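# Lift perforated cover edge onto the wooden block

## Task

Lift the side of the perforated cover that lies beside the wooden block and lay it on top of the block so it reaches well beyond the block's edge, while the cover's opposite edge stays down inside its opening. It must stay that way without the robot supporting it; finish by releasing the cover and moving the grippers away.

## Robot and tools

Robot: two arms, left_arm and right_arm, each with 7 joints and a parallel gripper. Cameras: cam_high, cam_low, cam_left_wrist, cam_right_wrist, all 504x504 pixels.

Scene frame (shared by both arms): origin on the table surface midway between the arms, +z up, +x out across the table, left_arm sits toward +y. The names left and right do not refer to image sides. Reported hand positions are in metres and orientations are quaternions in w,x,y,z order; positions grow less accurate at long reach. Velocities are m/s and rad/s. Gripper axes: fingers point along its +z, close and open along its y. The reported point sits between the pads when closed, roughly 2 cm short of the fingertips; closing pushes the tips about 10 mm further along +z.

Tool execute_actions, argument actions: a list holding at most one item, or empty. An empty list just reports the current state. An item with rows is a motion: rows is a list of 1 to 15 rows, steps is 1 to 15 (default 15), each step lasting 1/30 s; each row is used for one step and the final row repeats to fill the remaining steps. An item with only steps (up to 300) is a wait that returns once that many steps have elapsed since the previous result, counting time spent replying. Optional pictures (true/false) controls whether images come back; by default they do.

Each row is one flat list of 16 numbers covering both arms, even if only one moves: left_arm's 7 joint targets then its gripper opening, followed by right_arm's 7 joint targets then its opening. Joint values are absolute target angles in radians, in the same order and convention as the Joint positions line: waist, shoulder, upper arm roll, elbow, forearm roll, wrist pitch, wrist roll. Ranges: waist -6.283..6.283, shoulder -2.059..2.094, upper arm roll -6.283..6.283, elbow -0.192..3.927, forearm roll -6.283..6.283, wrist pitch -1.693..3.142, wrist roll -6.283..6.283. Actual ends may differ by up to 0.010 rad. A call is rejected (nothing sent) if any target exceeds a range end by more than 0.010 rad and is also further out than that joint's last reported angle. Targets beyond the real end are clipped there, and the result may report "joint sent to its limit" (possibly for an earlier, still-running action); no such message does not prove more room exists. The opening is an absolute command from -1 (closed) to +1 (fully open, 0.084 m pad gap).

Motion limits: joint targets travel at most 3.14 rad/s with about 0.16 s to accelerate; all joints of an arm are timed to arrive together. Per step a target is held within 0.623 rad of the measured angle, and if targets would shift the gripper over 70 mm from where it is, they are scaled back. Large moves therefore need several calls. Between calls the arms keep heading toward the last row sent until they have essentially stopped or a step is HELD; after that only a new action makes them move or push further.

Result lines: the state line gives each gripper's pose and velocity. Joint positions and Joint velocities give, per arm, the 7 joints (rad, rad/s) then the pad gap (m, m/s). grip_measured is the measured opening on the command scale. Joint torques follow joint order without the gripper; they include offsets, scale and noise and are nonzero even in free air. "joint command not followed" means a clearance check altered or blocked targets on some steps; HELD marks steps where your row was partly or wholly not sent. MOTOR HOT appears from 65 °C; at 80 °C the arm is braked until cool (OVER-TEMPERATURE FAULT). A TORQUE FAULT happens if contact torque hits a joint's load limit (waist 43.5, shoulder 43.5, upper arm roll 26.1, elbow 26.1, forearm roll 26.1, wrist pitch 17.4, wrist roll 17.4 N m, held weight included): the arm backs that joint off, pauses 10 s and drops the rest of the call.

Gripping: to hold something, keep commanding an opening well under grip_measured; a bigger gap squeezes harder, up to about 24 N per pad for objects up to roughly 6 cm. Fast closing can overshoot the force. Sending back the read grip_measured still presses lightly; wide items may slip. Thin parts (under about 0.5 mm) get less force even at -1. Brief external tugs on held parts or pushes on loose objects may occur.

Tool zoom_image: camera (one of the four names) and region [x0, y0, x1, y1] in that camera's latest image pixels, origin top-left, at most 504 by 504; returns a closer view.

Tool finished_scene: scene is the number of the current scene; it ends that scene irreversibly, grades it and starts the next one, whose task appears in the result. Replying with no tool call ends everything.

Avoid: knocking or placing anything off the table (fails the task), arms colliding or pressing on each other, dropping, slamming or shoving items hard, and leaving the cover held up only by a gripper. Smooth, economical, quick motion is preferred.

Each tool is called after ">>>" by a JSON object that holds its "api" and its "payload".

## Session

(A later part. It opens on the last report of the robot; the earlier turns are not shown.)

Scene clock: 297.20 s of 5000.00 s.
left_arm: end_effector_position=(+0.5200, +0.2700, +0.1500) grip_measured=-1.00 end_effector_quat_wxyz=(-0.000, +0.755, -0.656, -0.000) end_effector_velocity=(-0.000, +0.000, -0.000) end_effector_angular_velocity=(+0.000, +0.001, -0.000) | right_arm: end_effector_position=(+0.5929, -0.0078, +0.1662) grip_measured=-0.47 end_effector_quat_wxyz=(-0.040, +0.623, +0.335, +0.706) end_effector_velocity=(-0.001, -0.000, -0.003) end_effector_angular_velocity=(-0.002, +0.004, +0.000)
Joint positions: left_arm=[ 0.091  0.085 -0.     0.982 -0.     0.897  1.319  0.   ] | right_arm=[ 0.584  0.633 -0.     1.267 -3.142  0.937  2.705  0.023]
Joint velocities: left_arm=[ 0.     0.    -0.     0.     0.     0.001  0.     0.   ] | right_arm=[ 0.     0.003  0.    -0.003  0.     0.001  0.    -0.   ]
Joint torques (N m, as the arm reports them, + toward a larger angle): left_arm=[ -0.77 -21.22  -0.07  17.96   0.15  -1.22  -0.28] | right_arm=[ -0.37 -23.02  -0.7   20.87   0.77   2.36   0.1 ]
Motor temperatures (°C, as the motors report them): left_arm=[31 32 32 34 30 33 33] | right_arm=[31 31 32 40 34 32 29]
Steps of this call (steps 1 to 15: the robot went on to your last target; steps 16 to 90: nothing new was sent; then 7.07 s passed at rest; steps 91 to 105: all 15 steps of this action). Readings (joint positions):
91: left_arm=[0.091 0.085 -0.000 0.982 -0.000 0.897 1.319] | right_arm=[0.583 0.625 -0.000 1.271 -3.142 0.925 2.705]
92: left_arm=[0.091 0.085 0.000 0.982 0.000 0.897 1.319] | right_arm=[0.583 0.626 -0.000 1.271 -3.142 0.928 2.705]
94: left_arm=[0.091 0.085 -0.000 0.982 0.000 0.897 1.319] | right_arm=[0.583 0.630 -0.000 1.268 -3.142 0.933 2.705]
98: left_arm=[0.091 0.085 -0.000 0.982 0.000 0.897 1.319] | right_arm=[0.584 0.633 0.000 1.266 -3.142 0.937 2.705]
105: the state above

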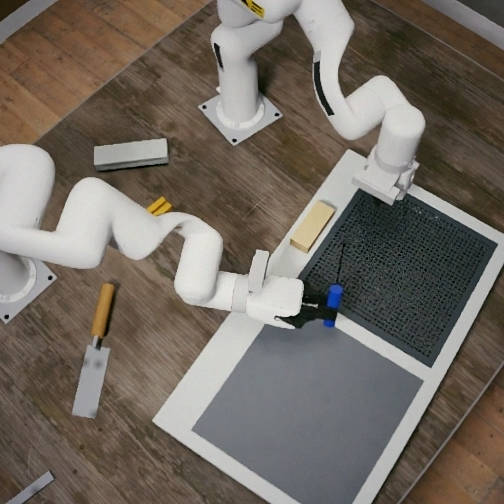

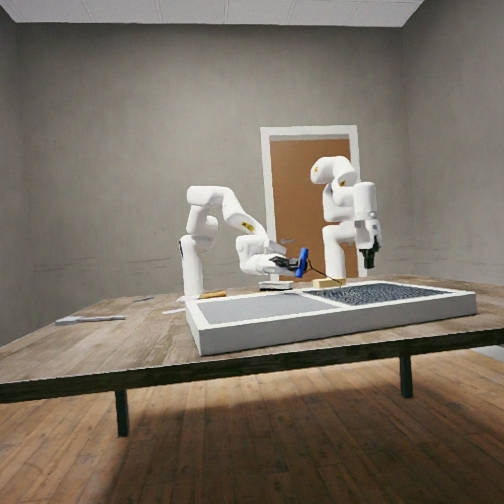

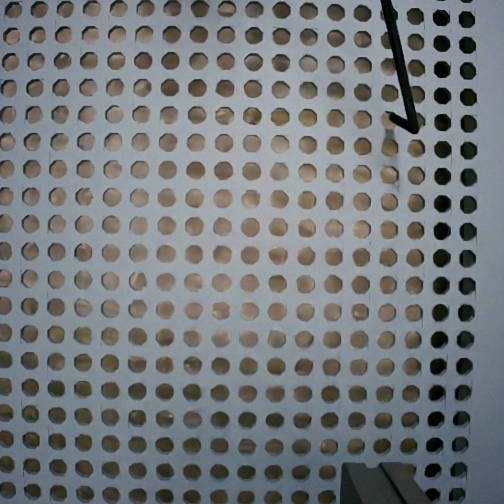

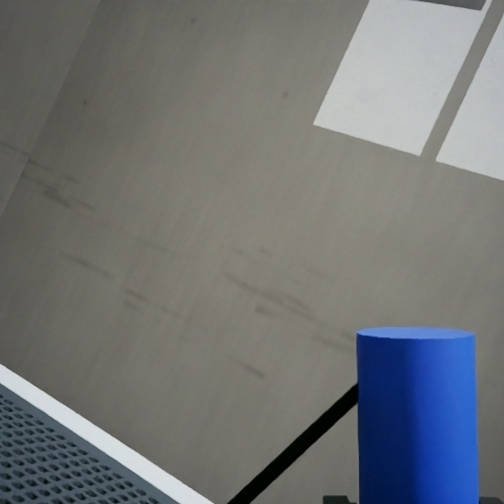

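>>> {"api": "execute_actions", "payload": {"actions": [{"rows":[[0.091,0.0846,0,0.982,0,0.8974,1.319,-1,0.5836,0.6429,0,1.2678,-3.1416,0.9459,2.705,-1]],"steps":12}], "pictures": false}}

>>> {"api": "execute_actions", "payload": {"actions": [{"rows":[[0.091,0.0846,0,0.982,0,0.8974,1.319,-1,0.5811,0.6507,0,1.2669,-3.1416,0.9546,2.705,-1]],"steps":15}]}}

>>> {"api": "zoom_image", "payload": {"camera": "cam_left_wrist", "region": [350, 70, 450, 170]}}

Scene clock: 311.37 s of 5000.00 s.
left_arm: end_effector_position=(+0.5200, +0.2700, +0.1500) grip_measured=-1.00 end_effector_quat_wxyz=(-0.000, +0.755, -0.656, -0.000) end_effector_velocity=(-0.001, +0.000, -0.001) end_effector_angular_velocity=(+0.000, +0.002, +0.000) | right_arm: end_effector_position=(+0.5930, -0.0077, +0.1619) grip_measured=-0.47 end_effector_quat_wxyz=(-0.040, +0.623, +0.335, +0.706) end_effector_velocity=(+0.001, -0.000, +0.001) end_effector_angular_velocity=(+0.000, -0.001, -0.001)
Joint positions: left_arm=[0.091 0.085 0.    0.982 0.    0.897 1.319 0.   ] | right_arm=[ 0.584  0.643 -0.     1.268 -3.142  0.946  2.705  0.023]
Joint velocities: left_arm=[ 0.     0.     0.    -0.001 -0.     0.001  0.     0.   ] | right_arm=[ 0.     0.    -0.001  0.001  0.     0.001 -0.    -0.   ]
Joint torques (N m, as the arm reports them, + toward a larger angle): left_arm=[ -0.79 -20.46   0.55  17.95   0.01  -1.32  -0.39] | right_arm=[ -0.59 -23.05  -0.8   20.51   0.56   2.27   0.12]
Motor temperatures (°C, as the motors report them): left_arm=[31 32 32 34 30 33 33] | right_arm=[31 31 32 40 34 32 29]
Steps of this call (steps 1 to 15: the robot went on to your last target; steps 16 to 90: nothing new was sent; then 10.77 s passed at rest; steps 91 to 102: all 12 steps of this action). Readings (joint positions):
91: left_arm=[0.091 0.085 0.000 0.982 -0.000 0.897 1.319] | right_arm=[0.584 0.633 -0.000 1.267 -3.142 0.937 2.705]
92: left_arm=[0.091 0.085 0.000 0.982 -0.000 0.897 1.319] | right_arm=[0.584 0.635 -0.000 1.267 -3.142 0.940 2.705]
94: left_arm=[0.091 0.085 -0.000 0.982 -0.000 0.897 1.319] | right_arm=[0.584 0.640 -0.000 1.268 -3.142 0.943 2.705]
98: left_arm=[0.091 0.085 0.000 0.982 0.000 0.897 1.319] | right_arm=[0.584 0.643 0.000 1.267 -3.142 0.945 2.705]
102: the state above

Scene clock: 311.87 s of 5000.00 s.
left_arm: end_effector_position=(+0.5200, +0.2700, +0.1500) grip_measured=-1.00 end_effector_quat_wxyz=(-0.000, +0.755, -0.656, -0.000) end_effector_velocity=(-0.000, -0.000, -0.000) end_effector_angular_velocity=(+0.000, +0.000, -0.001) | right_arm: end_effector_position=(+0.5935, -0.0095, +0.1577) grip_measured=-0.47 end_effector_quat_wxyz=(-0.039, +0.623, +0.334, +0.706) end_effector_velocity=(-0.000, -0.001, -0.003) end_effector_angular_velocity=(-0.003, +0.003, -0.002)
Joint positions: left_arm=[0.091 0.085 0.    0.982 0.    0.897 1.319 0.   ] | right_arm=[ 0.581  0.651  0.     1.267 -3.142  0.955  2.705  0.023]
Joint velocities: left_arm=[-0.  0. -0.  0.  0.  0. -0.  0.] | right_arm=[ 0.     0.002 -0.001 -0.002  0.001 -0.    -0.     0.   ]
Joint torques (N m, as the arm reports them, + toward a larger angle): left_arm=[ -0.94 -21.21  -0.06  17.98   0.12  -1.29  -0.05] | right_arm=[ -0.55 -23.35  -0.71  20.57   0.67   2.39   0.13]
Motor temperatures (°C, as the motors report them): left_arm=[31 32 32 34 30 33 33] | right_arm=[31 31 32 40 34 32 29]
Steps of this call (steps 1 to 15: all 15 steps of this action). Readings (joint positions):
1: left_arm=[0.091 0.085 -0.000 0.982 0.000 0.897 1.319] | right_arm=[0.584 0.643 0.000 1.268 -3.142 0.946 2.705]
2: left_arm=[0.091 0.085 -0.000 0.982 0.000 0.897 1.319] | right_arm=[0.583 0.644 0.000 1.268 -3.142 0.948 2.705]
4: left_arm=[0.091 0.085 0.000 0.982 0.000 0.897 1.319] | right_arm=[0.582 0.648 0.000 1.268 -3.142 0.952 2.705]
8: left_arm=[0.091 0.085 0.000 0.982 0.000 0.897 1.319] | right_arm=[0.581 0.651 -0.000 1.266 -3.142 0.954 2.705]
15: the state above

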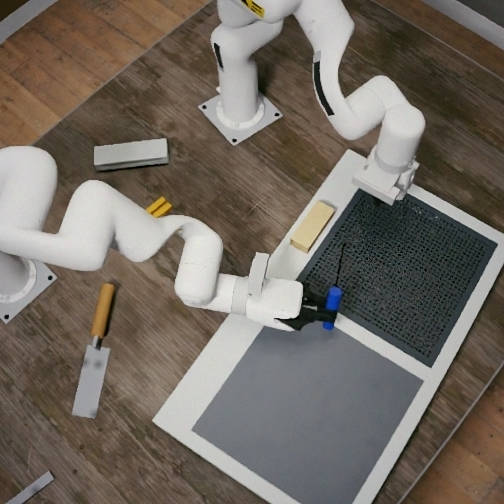

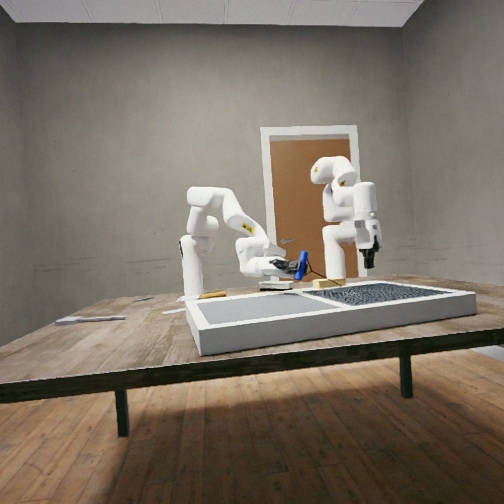

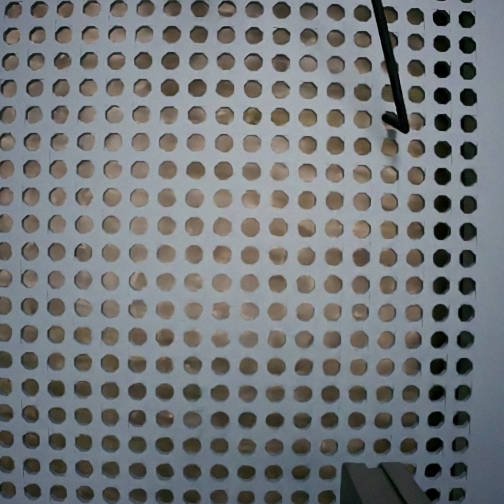

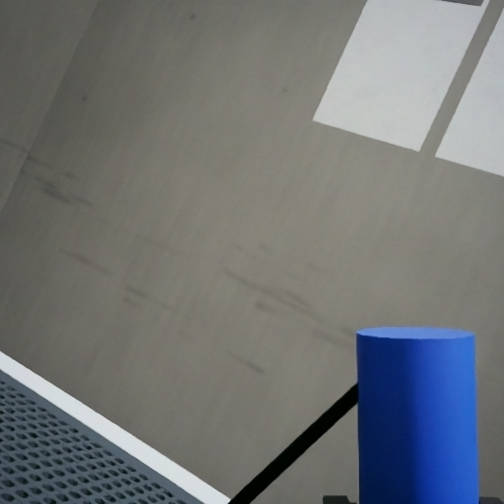

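Region (350, 70, 450, 170) of cam_left_wrist's 504x504 image, scaled by 5.040, with more detail than that image has.

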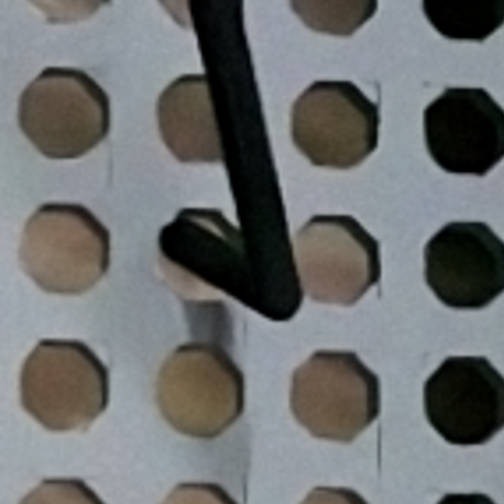

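>>> {"api": "execute_actions", "payload": {"actions": [{"rows":[[0.091,0.0846,0,0.982,0,0.8974,1.319,-1,0.5792,0.6567,0,1.2665,-3.1416,0.961,2.705,-1],[0.091,0.0846,0,0.982,0,0.8974,1.319,-1,0.5792,0.6567,0,1.2665,-3.1416,0.961,2.705,-1],[0.091,0.0846,0,0.982,0,0.8974,1.319,-1,0.5792,0.6567,0,1.2665,-3.1416,0.961,2.705,-1],[0.091,0.0846,0,0.982,0,0.8974,1.319,-1,0.5774,0.6627,0,1.2661,-3.1416,0.9674,2.705,-1],[0.091,0.0846,0,0.982,0,0.8974,1.319,-1,0.5774,0.6627,0,1.2661,-3.1416,0.9674,2.705,-1],[0.091,0.0846,0,0.982,0,0.8974,1.319,-1,0.5774,0.6627,0,1.2661,-3.1416,0.9674,2.705,-1],[0.091,0.0846,0,0.982,0,0.8974,1.319,-1,0.5755,0.6687,0,1.2657,-3.1416,0.9738,2.705,-1]],"steps":15}]}}

>>> {"api": "zoom_image", "payload": {"camera": "cam_left_wrist", "region": [350, 70, 450, 170]}}

Scene clock: 325.63 s of 5000.00 s.
left_arm: end_effector_position=(+0.5200, +0.2700, +0.1500) grip_measured=-1.00 end_effector_quat_wxyz=(-0.000, +0.755, -0.656, -0.000) end_effector_velocity=(+0.000, -0.000, +0.000) end_effector_angular_velocity=(-0.000, -0.002, -0.000) | right_arm: end_effector_position=(+0.5947, -0.0136, +0.1487) grip_measured=-0.47 end_effector_quat_wxyz=(-0.037, +0.624, +0.332, +0.706) end_effector_velocity=(+0.000, +0.004, +0.005) end_effector_angular_velocity=(+0.006, -0.008, +0.005)
Joint positions: left_arm=[ 0.091  0.085  0.     0.982 -0.     0.897  1.319  0.   ] | right_arm=[ 0.576  0.669 -0.     1.266 -3.142  0.974  2.705  0.023]
Joint velocities: left_arm=[-0.    -0.001 -0.    -0.    -0.    -0.001  0.     0.   ] | right_arm=[ 0.002 -0.001  0.003  0.005 -0.001  0.003  0.     0.   ]
Joint torques (N m, as the arm reports them, + toward a larger angle): left_arm=[ -0.1  -20.91   0.01  17.89  -0.07  -1.35  -0.25] | right_arm=[ -0.74 -23.13  -0.76  20.05   0.7    2.29   0.09]
Motor temperatures (°C, as the motors report them): left_arm=[31 32 32 34 30 33 33] | right_arm=[31 31 32 40 34 32 29]
Steps of this call (steps 1 to 15: the robot went on to your last target; steps 16 to 90: nothing new was sent; then 10.27 s passed at rest; steps 91 to 105: all 15 steps of this action). Readings (joint positions):
91: left_arm=[0.091 0.085 0.000 0.982 0.000 0.897 1.319] | right_arm=[0.581 0.651 0.000 1.267 -3.142 0.955 2.705]
92: left_arm=[0.091 0.085 -0.000 0.982 -0.000 0.897 1.319] | right_arm=[0.581 0.652 0.000 1.267 -3.142 0.956 2.705]
94: left_arm=[0.091 0.085 -0.000 0.982 0.000 0.897 1.319] | right_arm=[0.580 0.655 0.000 1.267 -3.142 0.959 2.705]
98: left_arm=[0.091 0.085 0.000 0.982 -0.000 0.897 1.319] | right_arm=[0.577 0.663 -0.000 1.266 -3.142 0.968 2.705]
105: the state above

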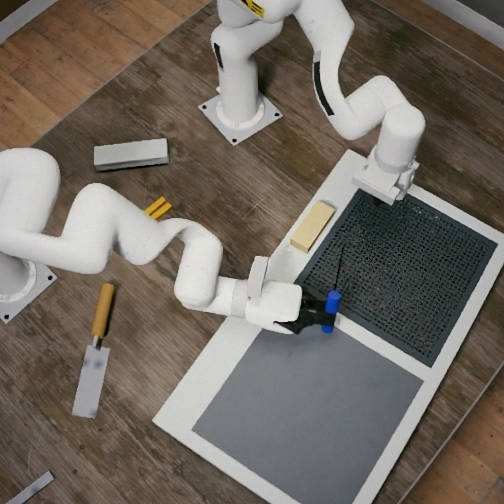

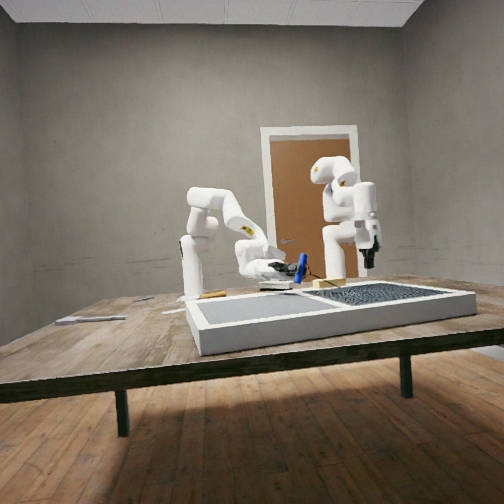

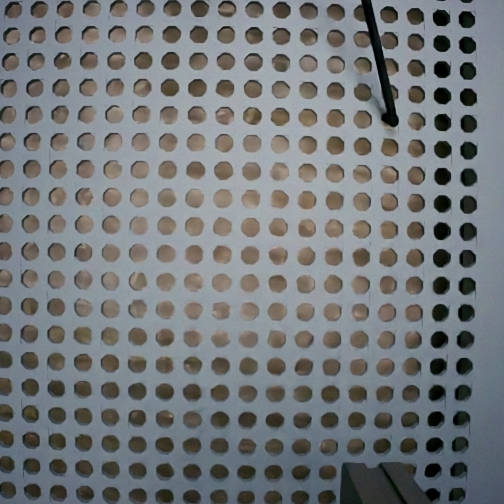

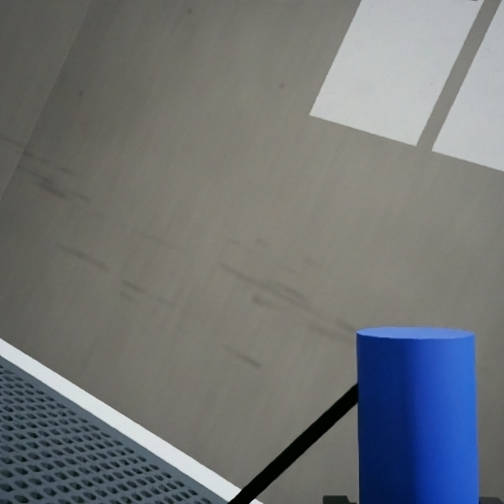

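Region (350, 70, 450, 170) of cam_left_wrist's 504x504 image, scaled by 5.040, with more detail than that image has.

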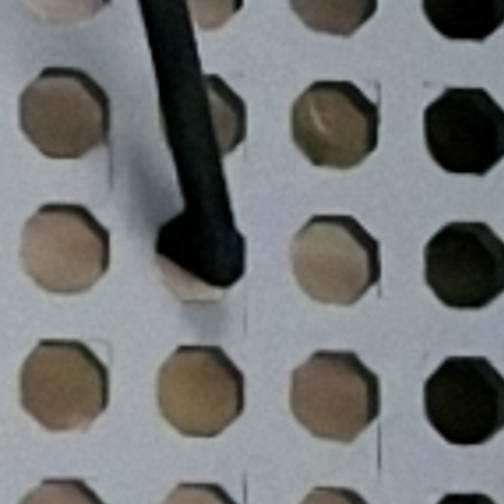

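>>> {"api": "execute_actions", "payload": {"actions": [{"rows":[[0.091,0.0846,0,0.982,0,0.8974,1.319,-1,0.5783,0.6617,0,1.2669,-3.1416,0.9657,2.683,-1],[0.091,0.0846,0,0.982,0,0.8974,1.319,-1,0.5811,0.6548,0,1.268,-3.1416,0.9575,2.6615,-1],[0.091,0.0846,0,0.982,0,0.8974,1.319,-1,0.584,0.6478,0,1.2692,-3.1416,0.9494,2.64,-1],[0.091,0.0846,0,0.982,0,0.8974,1.319,-1,0.5868,0.6408,0,1.2704,-3.1416,0.9412,2.618,-1],[0.091,0.0846,0,0.982,0,0.8974,1.319,-1,0.5901,0.6343,0,1.2722,-3.1416,0.9329,2.596,-1],[0.091,0.0846,0,0.982,0,0.8974,1.319,-1,0.5933,0.6278,0,1.274,-3.1416,0.9246,2.5744,-1],[0.091,0.0846,0,0.982,0,0.8974,1.319,-1,0.5966,0.6213,0,1.2759,-3.1416,0.9162,2.5525,-1],[0.091,0.0846,0,0.982,0,0.8974,1.319,-1,0.5999,0.6148,0,1.2777,-3.1416,0.9079,2.5307,-1]],"steps":15}], "pictures": false}}

>>> {"api": "execute_actions", "payload": {"actions": [{"steps":8}]}}

>>> {"api": "zoom_image", "payload": {"camera": "cam_left_wrist", "region": [350, 70, 450, 170]}}

Scene clock: 352.17 s of 5000.00 s.
left_arm: end_effector_position=(+0.5200, +0.2700, +0.1500) grip_measured=-1.00 end_effector_quat_wxyz=(-0.000, +0.755, -0.656, -0.000) end_effector_velocity=(-0.000, -0.000, -0.000) end_effector_angular_velocity=(-0.000, +0.001, -0.000) | right_arm: end_effector_position=(+0.5892, +0.0040, +0.1783) grip_measured=-0.47 end_effector_quat_wxyz=(+0.015, +0.588, +0.391, +0.707) end_effector_velocity=(-0.002, -0.011, -0.020) end_effector_angular_velocity=(-0.057, +0.018, -0.011)
Joint positions: left_arm=[ 0.091  0.085  0.     0.982 -0.     0.897  1.319  0.   ] | right_arm=[ 0.6    0.615  0.     1.278 -3.142  0.909  2.533  0.023]
Joint velocities: left_arm=[-0.  0. -0. -0. -0.  0. -0.  0.] | right_arm=[-0.003  0.008 -0.01  -0.019  0.001 -0.018 -0.034  0.   ]
Joint torques (N m, as the arm reports them, + toward a larger angle): left_arm=[ -0.56 -20.92   0.07  18.16   0.11  -1.3   -0.26] | right_arm=[ -0.53 -22.42  -0.43  20.8    0.6    2.26   0.08]
Motor temperatures (°C, as the motors report them): left_arm=[31 32 32 34 30 33 33] | right_arm=[31 31 32 40 34 32 29]
Steps of this call (steps 1 to 15: the robot went on to your last target; steps 16 to 90: nothing new was sent; then 23.03 s passed at rest; steps 91 to 105: all 15 steps of this action). Readings (joint positions):
91: left_arm=[0.091 0.085 0.000 0.982 0.000 0.897 1.319] | right_arm=[0.576 0.669 -0.000 1.266 -3.142 0.974 2.704]
92: left_arm=[0.091 0.085 -0.000 0.982 -0.000 0.897 1.319] | right_arm=[0.576 0.668 -0.000 1.266 -3.142 0.972 2.700]
94: left_arm=[0.091 0.085 -0.000 0.982 -0.000 0.897 1.319] | right_arm=[0.579 0.661 -0.001 1.266 -3.142 0.963 2.677]
98: left_arm=[0.091 0.085 -0.000 0.982 -0.000 0.897 1.319] | right_arm=[0.589 0.636 0.000 1.272 -3.142 0.935 2.602]
105: the state above

Scene clock: 352.43 s of 5000.00 s.
left_arm: end_effector_position=(+0.5200, +0.2700, +0.1500) grip_measured=-1.00 end_effector_quat_wxyz=(-0.000, +0.755, -0.656, -0.000) end_effector_velocity=(-0.000, -0.001, -0.000) end_effector_angular_velocity=(-0.000, -0.000, -0.003) | right_arm: end_effector_position=(+0.5890, +0.0036, +0.1773) grip_measured=-0.47 end_effector_quat_wxyz=(+0.016, +0.589, +0.392, +0.707) end_effector_velocity=(+0.000, +0.001, +0.002) end_effector_angular_velocity=(+0.002, -0.004, +0.001)
Joint positions: left_arm=[0.091 0.085 0.    0.982 0.    0.897 1.319 0.   ] | right_arm=[ 0.6    0.615 -0.     1.277 -3.142  0.908  2.531  0.023]
Joint velocities: left_arm=[-0.002  0.     0.    -0.     0.    -0.001  0.     0.   ] | right_arm=[-0.    -0.     0.002  0.003 -0.     0.001 -0.001  0.   ]
Joint torques (N m, as the arm reports them, + toward a larger angle): left_arm=[ -0.73 -21.12   0.15  17.97   0.33  -1.34  -0.28] | right_arm=[ -0.29 -23.09  -0.41  21.08   0.7    2.39   0.26]
Motor temperatures (°C, as the motors report them): left_arm=[31 32 32 34 30 33 33] | right_arm=[31 31 32 40 34 32 29]
Steps of this call (steps 1 to 8: the robot went on to your last target). Readings (joint positions):
1: left_arm=[0.091 0.085 -0.000 0.982 -0.000 0.897 1.319] | right_arm=[0.600 0.615 -0.000 1.278 -3.142 0.909 2.532]
2: left_arm=[0.091 0.085 0.000 0.982 -0.000 0.897 1.319] | right_arm=[0.600 0.615 -0.000 1.277 -3.142 0.908 2.532]
4: left_arm=[0.091 0.085 0.000 0.982 0.000 0.897 1.319] | right_arm=[0.600 0.615 -0.000 1.277 -3.142 0.908 2.531]
8: the state above

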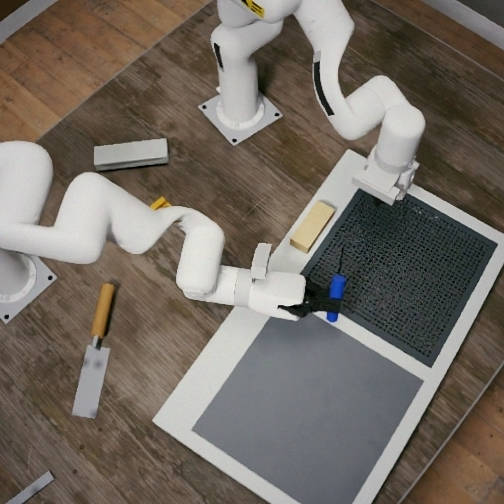

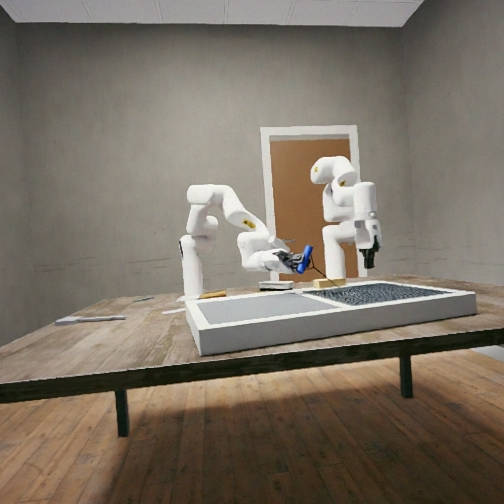

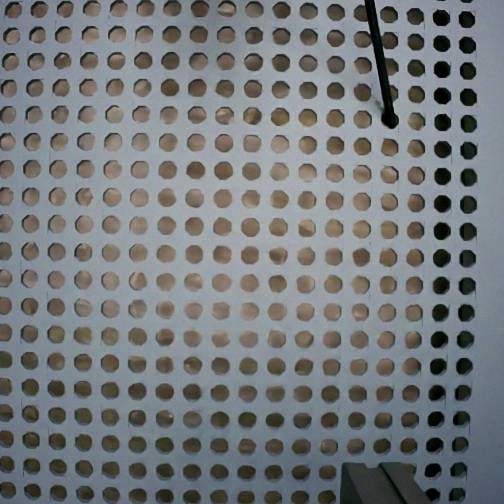

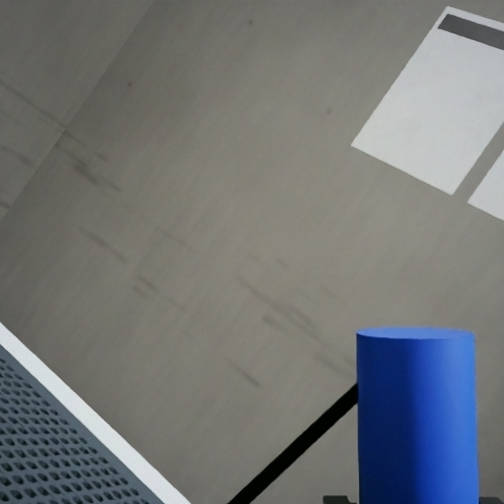

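Region (350, 70, 450, 170) of cam_left_wrist's 504x504 image, scaled by 5.040, with more detail than that image has.

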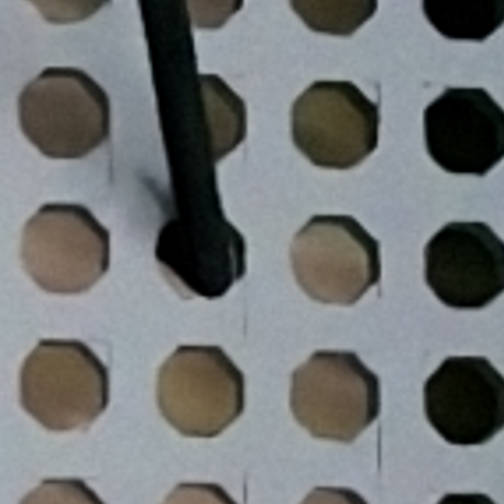

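>>> {"api": "execute_actions", "payload": {"actions": [{"rows":[[0.091,0.0846,0,0.982,0,0.8974,1.319,-1,0.6047,0.6075,0,1.2812,-3.1416,0.8972,2.5016,-1],[0.091,0.0846,0,0.982,0,0.8974,1.319,-1,0.6095,0.6003,0,1.2846,-3.1416,0.8864,2.4726,-1],[0.091,0.0846,0,0.982,0,0.8974,1.319,-1,0.6143,0.593,0,1.2881,-3.1416,0.8757,2.4435,-1],[0.091,0.0846,0,0.982,0,0.8974,1.319,-1,0.6196,0.5868,0,1.2921,-3.1416,0.8654,2.4144,-1],[0.091,0.0846,0,0.982,0,0.8974,1.319,-1,0.6249,0.5805,0,1.2962,-3.1416,0.8552,2.3853,-1],[0.091,0.0846,0,0.982,0,0.8974,1.319,-1,0.6302,0.5743,0,1.3002,-3.1416,0.8449,2.3562,-1],[0.091,0.0846,0,0.982,0,0.8974,1.319,-1,0.636,0.5694,0,1.3048,-3.1416,0.8354,2.3271,-1],[0.091,0.0846,0,0.982,0,0.8974,1.319,-1,0.6418,0.5644,0,1.3094,-3.1416,0.8258,2.298,-1],[0.091,0.0846,0,0.982,0,0.8974,1.319,-1,0.6476,0.5595,0,1.314,-3.1416,0.8163,2.2689,-1],[0.091,0.0846,0,0.982,0,0.8974,1.319,-1,0.6538,0.5554,0,1.3188,-3.1416,0.8074,2.2398,-1],[0.091,0.0846,0,0.982,0,0.8974,1.319,-1,0.66,0.5512,0,1.3235,-3.1416,0.7985,2.2108,-1],[0.091,0.0846,0,0.982,0,0.8974,1.319,-1,0.6663,0.5471,0,1.3283,-3.1416,0.7896,2.1817,-1]],"steps":15}], "pictures": false}}

>>> {"api": "execute_actions", "payload": {"actions": [{"steps":15}]}}

>>> {"api": "zoom_image", "payload": {"camera": "cam_left_wrist", "region": [350, 70, 450, 170]}}

Scene clock: 389.20 s of 5000.00 s.
left_arm: end_effector_position=(+0.5200, +0.2700, +0.1500) grip_measured=-1.00 end_effector_quat_wxyz=(-0.000, +0.755, -0.656, -0.000) end_effector_velocity=(-0.000, +0.001, -0.000) end_effector_angular_velocity=(+0.000, +0.001, +0.001) | right_arm: end_effector_position=(+0.5709, +0.0469, +0.2230) grip_measured=-0.47 end_effector_quat_wxyz=(+0.107, +0.503, +0.497, +0.700) end_effector_velocity=(-0.046, +0.088, +0.067) end_effector_angular_velocity=(-0.367, -0.285, +0.132)
Joint positions: left_arm=[0.091 0.085 0.    0.982 0.    0.897 1.319 0.   ] | right_arm=[ 0.661  0.551  0.001  1.325 -3.142  0.799  2.21   0.023]
Joint velocities: left_arm=[ 0.001  0.     0.    -0.     0.     0.001  0.     0.   ] | right_arm=[ 0.114 -0.078  0.02   0.084 -0.002 -0.146 -0.473  0.   ]
Joint torques (N m, as the arm reports them, + toward a larger angle): left_arm=[ -0.41 -20.45   0.13  18.08   0.02  -1.28  -0.13] | right_arm=[ -2.27 -21.18  -1.09  20.72   0.71   2.7    1.39]
Motor temperatures (°C, as the motors report them): left_arm=[31 32 32 34 30 33 33] | right_arm=[31 31 32 41 34 32 29]
Steps of this call (steps 1 to 15: the robot went on to your last target; steps 16 to 90: nothing new was sent; then 33.27 s passed at rest; steps 91 to 105: all 15 steps of this action). Readings (joint positions):
91: left_arm=[0.091 0.085 0.000 0.982 0.000 0.897 1.319] | right_arm=[0.600 0.615 -0.000 1.278 -3.142 0.908 2.530]
92: left_arm=[0.091 0.085 0.000 0.982 0.000 0.897 1.319] | right_arm=[0.601 0.614 -0.000 1.278 -3.142 0.906 2.524]
94: left_arm=[0.091 0.085 -0.000 0.982 -0.000 0.897 1.319] | right_arm=[0.605 0.607 -0.001 1.281 -3.142 0.895 2.496]
98: left_arm=[0.091 0.085 0.000 0.982 0.000 0.897 1.319] | right_arm=[0.623 0.583 -0.000 1.295 -3.142 0.860 2.398]
105: the state above

Scene clock: 389.70 s of 5000.00 s.
left_arm: end_effector_position=(+0.5200, +0.2700, +0.1500) grip_measured=-1.00 end_effector_quat_wxyz=(-0.000, +0.755, -0.656, -0.000) end_effector_velocity=(+0.000, +0.000, +0.000) end_effector_angular_velocity=(+0.000, -0.001, -0.000) | right_arm: end_effector_position=(+0.5693, +0.0500, +0.2252) grip_measured=-0.47 end_effector_quat_wxyz=(+0.115, +0.495, +0.505, +0.698) end_effector_velocity=(+0.001, -0.000, +0.003) end_effector_angular_velocity=(+0.001, -0.004, -0.001)
Joint positions: left_arm=[0.091 0.085 0.    0.982 0.    0.897 1.319 0.   ] | right_arm=[ 0.666  0.547  0.     1.328 -3.142  0.79   2.182  0.023]
Joint velocities: left_arm=[ 0.001 -0.    -0.001 -0.     0.    -0.001 -0.     0.   ] | right_arm=[-0.    -0.003 -0.     0.001  0.     0.    -0.001  0.   ]
Joint torques (N m, as the arm reports them, + toward a larger angle): left_arm=[ -0.55 -20.88   0.19  18.15   0.25  -1.3   -0.13] | right_arm=[ -0.53 -22.95  -0.62  22.48   0.71   2.41   0.13]
Motor temperatures (°C, as the motors report them): left_arm=[31 32 32 34 30 33 33] | right_arm=[31 31 32 41 34 32 29]
Steps of this call (steps 1 to 15: the robot went on to your last target). Readings (joint positions):
1: left_arm=[0.091 0.085 0.000 0.982 0.000 0.897 1.319] | right_arm=[0.664 0.549 0.001 1.327 -3.142 0.795 2.198]
2: left_arm=[0.091 0.085 -0.000 0.982 0.000 0.897 1.319] | right_arm=[0.666 0.548 0.001 1.328 -3.142 0.793 2.191]
4: left_arm=[0.091 0.085 0.000 0.982 0.000 0.897 1.319] | right_arm=[0.666 0.548 0.000 1.328 -3.142 0.791 2.185]
8: left_arm=[0.091 0.085 -0.000 0.982 -0.000 0.897 1.319] | right_arm=[0.666 0.548 0.000 1.328 -3.142 0.790 2.183]
15: the state above

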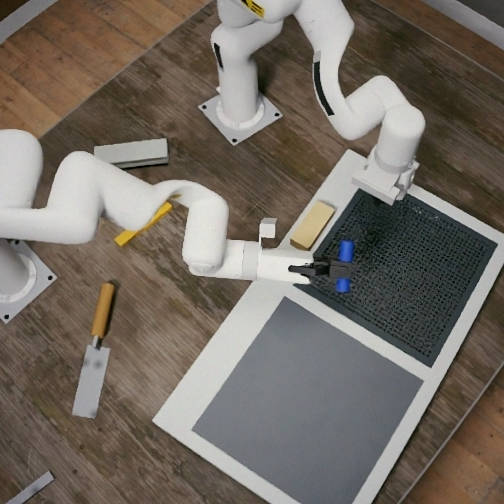

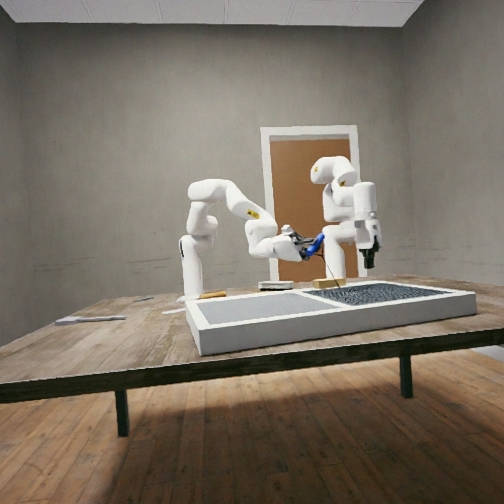

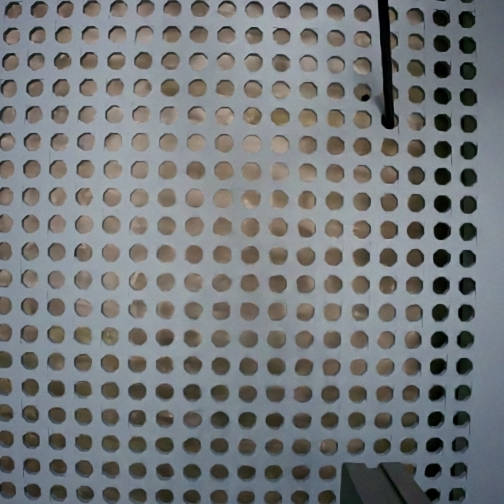

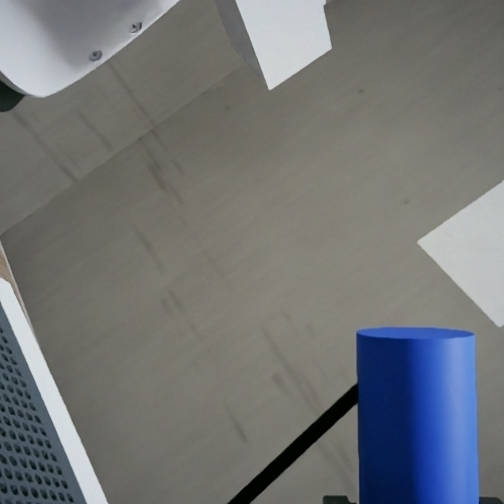

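Region (350, 70, 450, 170) of cam_left_wrist's 504x504 image, scaled by 5.040, with more detail than that image has.

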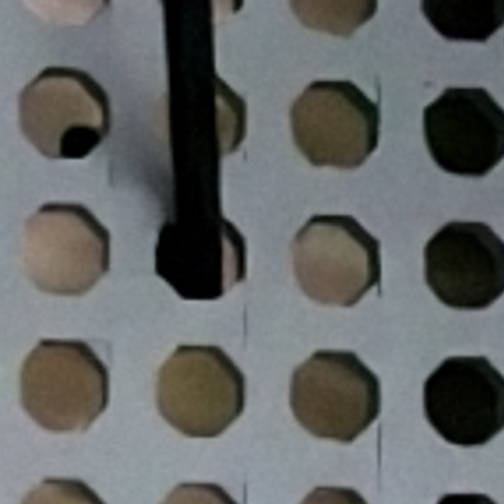

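>>> {"api": "execute_actions", "payload": {"actions": [{"rows":[[0.6,-0.2,0,0.9,0,1.1,1.319,-1,0.6765,0.543,0,1.3352,-3.1416,0.7786,2.138,-1],[0.6,-0.2,0,0.9,0,1.1,1.319,-1,0.6765,0.543,0,1.3352,-3.1416,0.7786,2.138,-1],[0.6,-0.2,0,0.9,0,1.1,1.319,-1,0.6866,0.5389,0,1.342,-3.1416,0.7677,2.0944,-1],[0.6,-0.2,0,0.9,0,1.1,1.319,-1,0.6866,0.5389,0,1.342,-3.1416,0.7677,2.0944,-1],[0.6,-0.2,0,0.9,0,1.1,1.319,-1,0.6968,0.5347,0,1.3489,-3.1416,0.7567,2.0508,-1],[0.6,-0.2,0,0.9,0,1.1,1.319,-1,0.6968,0.5347,0,1.3489,-3.1416,0.7567,2.0508,-1],[0.6,-0.2,0,0.9,0,1.1,1.319,-1,0.707,0.5306,0,1.3557,-3.1416,0.7457,2.0071,-1],[0.6,-0.2,0,0.9,0,1.1,1.319,-1,0.707,0.5306,0,1.3557,-3.1416,0.7457,2.0071,-1],[0.6,-0.2,0,0.9,0,1.1,1.319,-1,0.7207,0.5277,0,1.3623,-3.1416,0.7362,1.9526,-1],[0.6,-0.2,0,0.9,0,1.1,1.319,-1,0.7207,0.5277,0,1.3623,-3.1416,0.7362,1.9526,-1],[0.6,-0.2,0,0.9,0,1.1,1.319,-1,0.7345,0.5248,0,1.3689,-3.1416,0.7267,1.898,-1],[0.6,-0.2,0,0.9,0,1.1,1.319,-1,0.7345,0.5248,0,1.3689,-3.1416,0.7267,1.898,-1],[0.6,-0.2,0,0.9,0,1.1,1.319,-1,0.7482,0.5219,0,1.3755,-3.1416,0.7172,1.8435,-1],[0.6,-0.2,0,0.9,0,1.1,1.319,-1,0.7482,0.5219,0,1.3755,-3.1416,0.7172,1.8435,-1],[0.6,-0.2,0,0.9,0,1.1,1.319,-1,0.7619,0.519,0,1.3821,-3.1416,0.7077,1.789,-1]],"steps":15}], "pictures": false}}

>>> {"api": "execute_actions", "payload": {"actions": [{"rows":[[0.6,-0.2,0,0.9,0,1.1,1.319,-1,0.7619,0.519,0,1.3821,-3.1416,0.7077,1.789,-1],[0.6,-0.2,0,0.9,0,1.1,1.319,-1,0.7762,0.518,0,1.3847,-3.1416,0.704,1.7345,-1],[0.6,-0.2,0,0.9,0,1.1,1.319,-1,0.7762,0.518,0,1.3847,-3.1416,0.704,1.7345,-1],[0.6,-0.2,0,0.9,0,1.1,1.319,-1,0.7905,0.5169,0,1.3874,-3.1416,0.7004,1.68,-1],[0.6,-0.2,0,0.9,0,1.1,1.319,-1,0.7905,0.5169,0,1.3874,-3.1416,0.7004,1.68,-1],[0.6,-0.2,0,0.9,0,1.1,1.319,-1,0.8047,0.5159,0,1.39,-3.1416,0.6967,1.6254,-1],[0.6,-0.2,0,0.9,0,1.1,1.319,-1,0.8047,0.5159,0,1.39,-3.1416,0.6967,1.6254,-1],[0.6,-0.2,0,0.9,0,1.1,1.319,-1,0.819,0.5148,0,1.3926,-3.1416,0.693,1.5708,-1]],"steps":15}]}}

Scene clock: 428.00 s of 5000.00 s.
left_arm: end_effector_position=(+0.4566, +0.4485, +0.2142) grip_measured=-1.00 end_effector_quat_wxyz=(-0.000, +0.874, -0.486, +0.000) end_effector_velocity=(-0.241, +0.351, +0.134) end_effector_angular_velocity=(-0.000, +0.002, +0.964) | right_arm: end_effector_position=(+0.5425, +0.0941, +0.2487) grip_measured=-0.47 end_effector_quat_wxyz=(+0.190, +0.398, +0.584, +0.681) end_effector_velocity=(-0.090, +0.128, +0.050) end_effector_angular_velocity=(-0.599, -0.503, +0.208)
Joint positions: left_arm=[ 0.505 -0.147  0.001  0.916  0.     1.062  1.319  0.   ] | right_arm=[ 0.735  0.525  0.     1.369 -3.142  0.727  1.897  0.023]
Joint velocities: left_arm=[ 0.97  -0.546 -0.006 -0.162  0.     0.387 -0.     0.   ] | right_arm=[ 0.202 -0.043  0.007  0.095 -0.    -0.14  -0.786  0.   ]
Joint torques (N m, as the arm reports them, + toward a larger angle): left_arm=[ -2.1  -16.13   0.1   18.77  -0.14  -1.33  -0.12] | right_arm=[ -0.59 -23.15  -0.79  23.08   0.76   2.52   0.  ]
Motor temperatures (°C, as the motors report them): left_arm=[31 32 32 34 30 33 33] | right_arm=[31 31 32 41 34 32 29]
Steps of this call (steps 1 to 15: the robot went on to your last target; steps 16 to 90: nothing new was sent; then 34.80 s passed at rest; steps 91 to 105: all 15 steps of this action). Readings (joint positions):
91: left_arm=[0.091 0.084 -0.000 0.982 -0.000 0.898 1.319] | right_arm=[0.666 0.547 -0.000 1.328 -3.142 0.789 2.181]
92: left_arm=[0.098 0.081 -0.002 0.981 -0.000 0.901 1.319] | right_arm=[0.668 0.547 -0.000 1.329 -3.142 0.788 2.174]
94: left_arm=[0.147 0.054 -0.009 0.970 -0.000 0.923 1.319] | right_arm=[0.674 0.544 -0.001 1.333 -3.142 0.781 2.147]
98: left_arm=[0.281 -0.021 0.002 0.953 0.000 0.972 1.319] | right_arm=[0.693 0.536 0.000 1.346 -3.142 0.761 2.068]
105: the state above

Scene clock: 428.50 s of 5000.00 s.
left_arm: end_effector_position=(+0.4316, +0.4802, +0.2265) grip_measured=-1.00 end_effector_quat_wxyz=(+0.000, +0.895, -0.445, -0.000) end_effector_velocity=(-0.001, +0.004, +0.002) end_effector_angular_velocity=(+0.002, -0.005, +0.010) | right_arm: end_effector_position=(+0.5023, +0.1426, +0.2607) grip_measured=-0.47 end_effector_quat_wxyz=(+0.270, +0.272, +0.653, +0.654) end_effector_velocity=(+0.009, -0.008, +0.001) end_effector_angular_velocity=(-0.041, -0.043, -0.017)
Joint positions: left_arm=[ 0.599 -0.199 -0.001  0.9   -0.     1.1    1.319  0.   ] | right_arm=[ 0.818  0.515  0.     1.392 -3.142  0.693  1.574  0.023]
Joint velocities: left_arm=[ 0.005 -0.004  0.005  0.001  0.001 -0.    -0.     0.   ] | right_arm=[-0.001 -0.001 -0.016  0.003  0.003 -0.002 -0.053 -0.   ]
Joint torques (N m, as the arm reports them, + toward a larger angle): left_arm=[ -0.73 -14.89  -0.11  19.18   0.06  -1.2   -0.13] | right_arm=[ -0.51 -22.84  -0.69  23.41   0.65   2.36   0.15]
Motor temperatures (°C, as the motors report them): left_arm=[31 32 32 34 30 33 33] | right_arm=[31 31 32 41 34 32 29]
Steps of this call (steps 1 to 15: all 15 steps of this action). Readings (joint positions):
1: left_arm=[0.536 -0.165 0.001 0.911 0.000 1.074 1.319] | right_arm=[0.742 0.523 0.000 1.372 -3.142 0.722 1.870]
2: left_arm=[0.562 -0.179 0.003 0.907 0.000 1.084 1.319] | right_arm=[0.748 0.522 0.000 1.375 -3.142 0.717 1.843]
4: left_arm=[0.590 -0.195 0.004 0.903 0.000 1.095 1.319] | right_arm=[0.762 0.520 0.000 1.381 -3.142 0.710 1.789]
8: left_arm=[0.597 -0.199 -0.002 0.899 -0.000 1.100 1.319] | right_arm=[0.791 0.517 0.000 1.387 -3.142 0.701 1.680]
15: the state above

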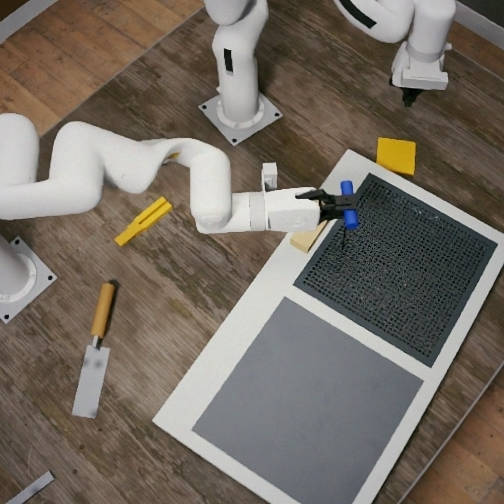

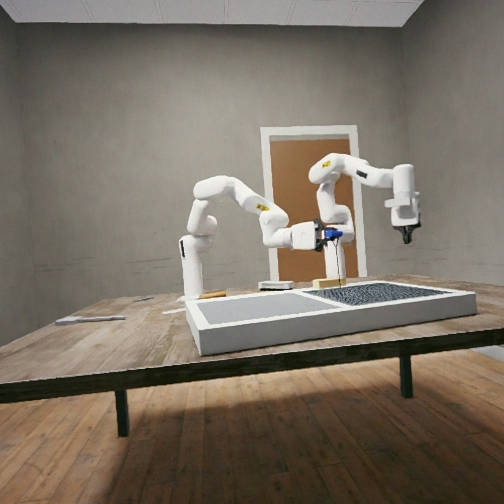

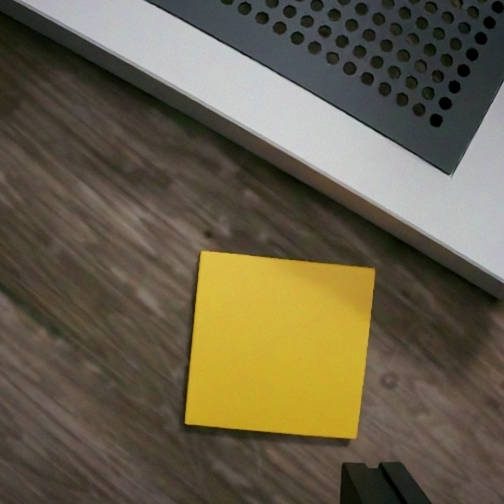

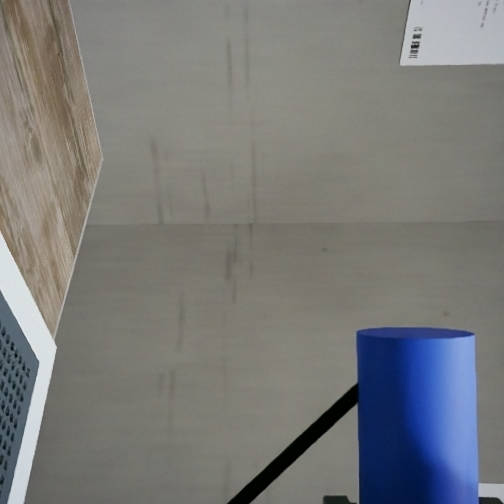

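>>> {"api": "execute_actions", "payload": {"actions": [{"rows":[[0.6,-0.2,0,0.9,0,1.1,1.319,-1,0.819,0.512,0,1.3945,-3.1416,0.6883,1.5708,-1],[0.6,-0.2,0,0.9,0,1.1,1.319,-1,0.819,0.5092,0,1.3963,-3.1416,0.6837,1.5708,-1],[0.6,-0.2,0,0.9,0,1.1,1.319,-1,0.819,0.5065,0,1.3982,-3.1416,0.679,1.5708,-1],[0.6,-0.2,0,0.9,0,1.1,1.319,-1,0.819,0.5037,0,1.4001,-3.1416,0.6744,1.5708,-1],[0.6,-0.2,0,0.9,0,1.1,1.319,-1,0.819,0.5009,0,1.402,-3.1416,0.6697,1.5708,-1],[0.6,-0.2,0,0.9,0,1.1,1.319,-1,0.819,0.4981,0,1.4038,-3.1416,0.6651,1.5708,-1],[0.6,-0.2,0,0.9,0,1.1,1.319,-1,0.819,0.4953,0,1.4057,-3.1416,0.6604,1.5708,-1],[0.6,-0.2,0,0.9,0,1.1,1.319,-1,0.819,0.4926,0,1.4076,-3.1416,0.6558,1.5708,-1],[0.6,-0.2,0,0.9,0,1.1,1.319,-1,0.819,0.4898,0,1.4094,-3.1416,0.6511,1.5708,-1],[0.6,-0.2,0,0.9,0,1.1,1.319,-1,0.819,0.487,0,1.4113,-3.1416,0.6465,1.5708,-1]],"steps":15}]}}

>>> {"api": "zoom_image", "payload": {"camera": "cam_low", "region": [280, 210, 480, 320]}}

Scene clock: 443.53 s of 5000.00 s.
left_arm: end_effector_position=(+0.4314, +0.4808, +0.2268) grip_measured=-1.00 end_effector_quat_wxyz=(-0.000, +0.896, -0.445, -0.000) end_effector_velocity=(-0.000, +0.000, +0.000) end_effector_angular_velocity=(+0.000, -0.000, +0.001) | right_arm: end_effector_position=(+0.5024, +0.1430, +0.2787) grip_measured=-0.47 end_effector_quat_wxyz=(+0.270, +0.271, +0.654, +0.652) end_effector_velocity=(+0.004, +0.004, +0.037) end_effector_angular_velocity=(+0.034, -0.036, +0.001)
Joint positions: left_arm=[ 0.6   -0.2   -0.     0.9   -0.     1.1    1.319  0.   ] | right_arm=[ 0.819  0.489 -0.     1.41  -3.142  0.646  1.571  0.023]
Joint velocities: left_arm=[ 0.001 -0.001  0.     0.     0.     0.001  0.     0.   ] | right_arm=[-0.    -0.03   0.     0.03  -0.001 -0.01  -0.001 -0.   ]
Joint torques (N m, as the arm reports them, + toward a larger angle): left_arm=[ -0.91 -15.31   0.29  19.03   0.06  -1.21  -0.3 ] | right_arm=[ -0.21 -27.9   -0.16  31.31   0.69   5.29   0.04]
Motor temperatures (°C, as the motors report them): left_arm=[31 32 32 34 30 33 33] | right_arm=[31 31 32 42 34 32 29]
Steps of this call (steps 1 to 15: the robot went on to your last target; steps 16 to 90: nothing new was sent; then 11.53 s passed at rest; steps 91 to 105: all 15 steps of this action). Readings (joint positions):
91: left_arm=[0.600 -0.200 0.000 0.900 -0.000 1.100 1.319] | right_arm=[0.819 0.515 0.000 1.393 -3.142 0.693 1.571]
92: left_arm=[0.600 -0.200 0.000 0.900 -0.000 1.100 1.319] | right_arm=[0.819 0.514 0.000 1.393 -3.142 0.692 1.571]
94: left_arm=[0.600 -0.200 0.000 0.900 0.000 1.100 1.319] | right_arm=[0.819 0.511 0.000 1.395 -3.142 0.686 1.571]
98: left_arm=[0.600 -0.200 -0.000 0.900 0.000 1.100 1.319] | right_arm=[0.819 0.503 -0.000 1.398 -3.142 0.667 1.571]
105: the state above

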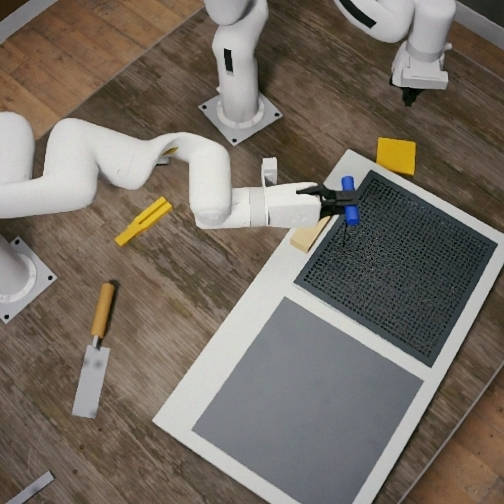

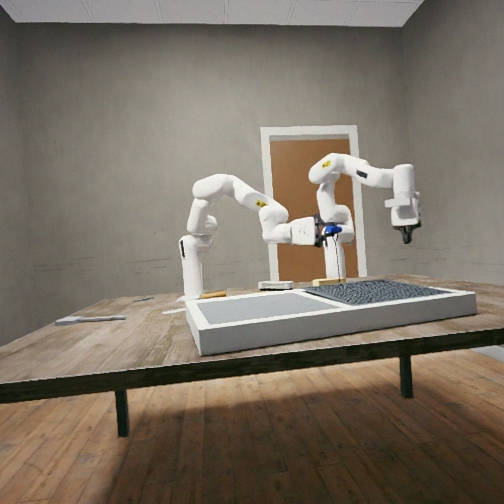

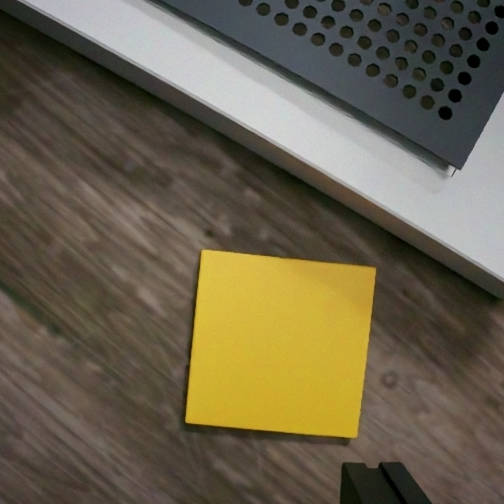

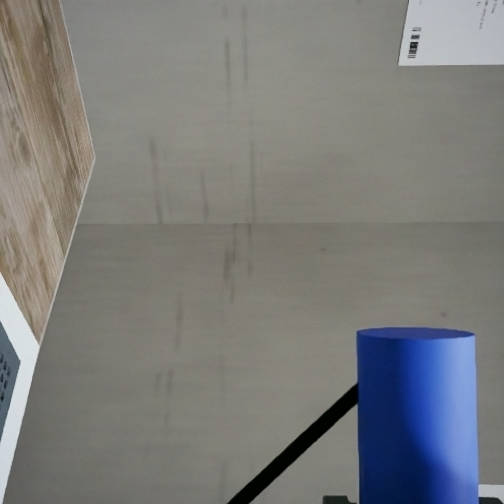

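Region (280, 210, 480, 320) of cam_low's 504x504 image, scaled by 2.520, with more detail than that image has; it fills the top 277 rows of this view, and the rest is white.

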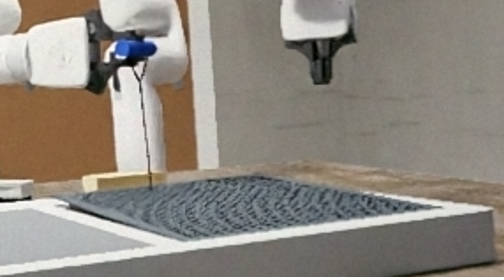

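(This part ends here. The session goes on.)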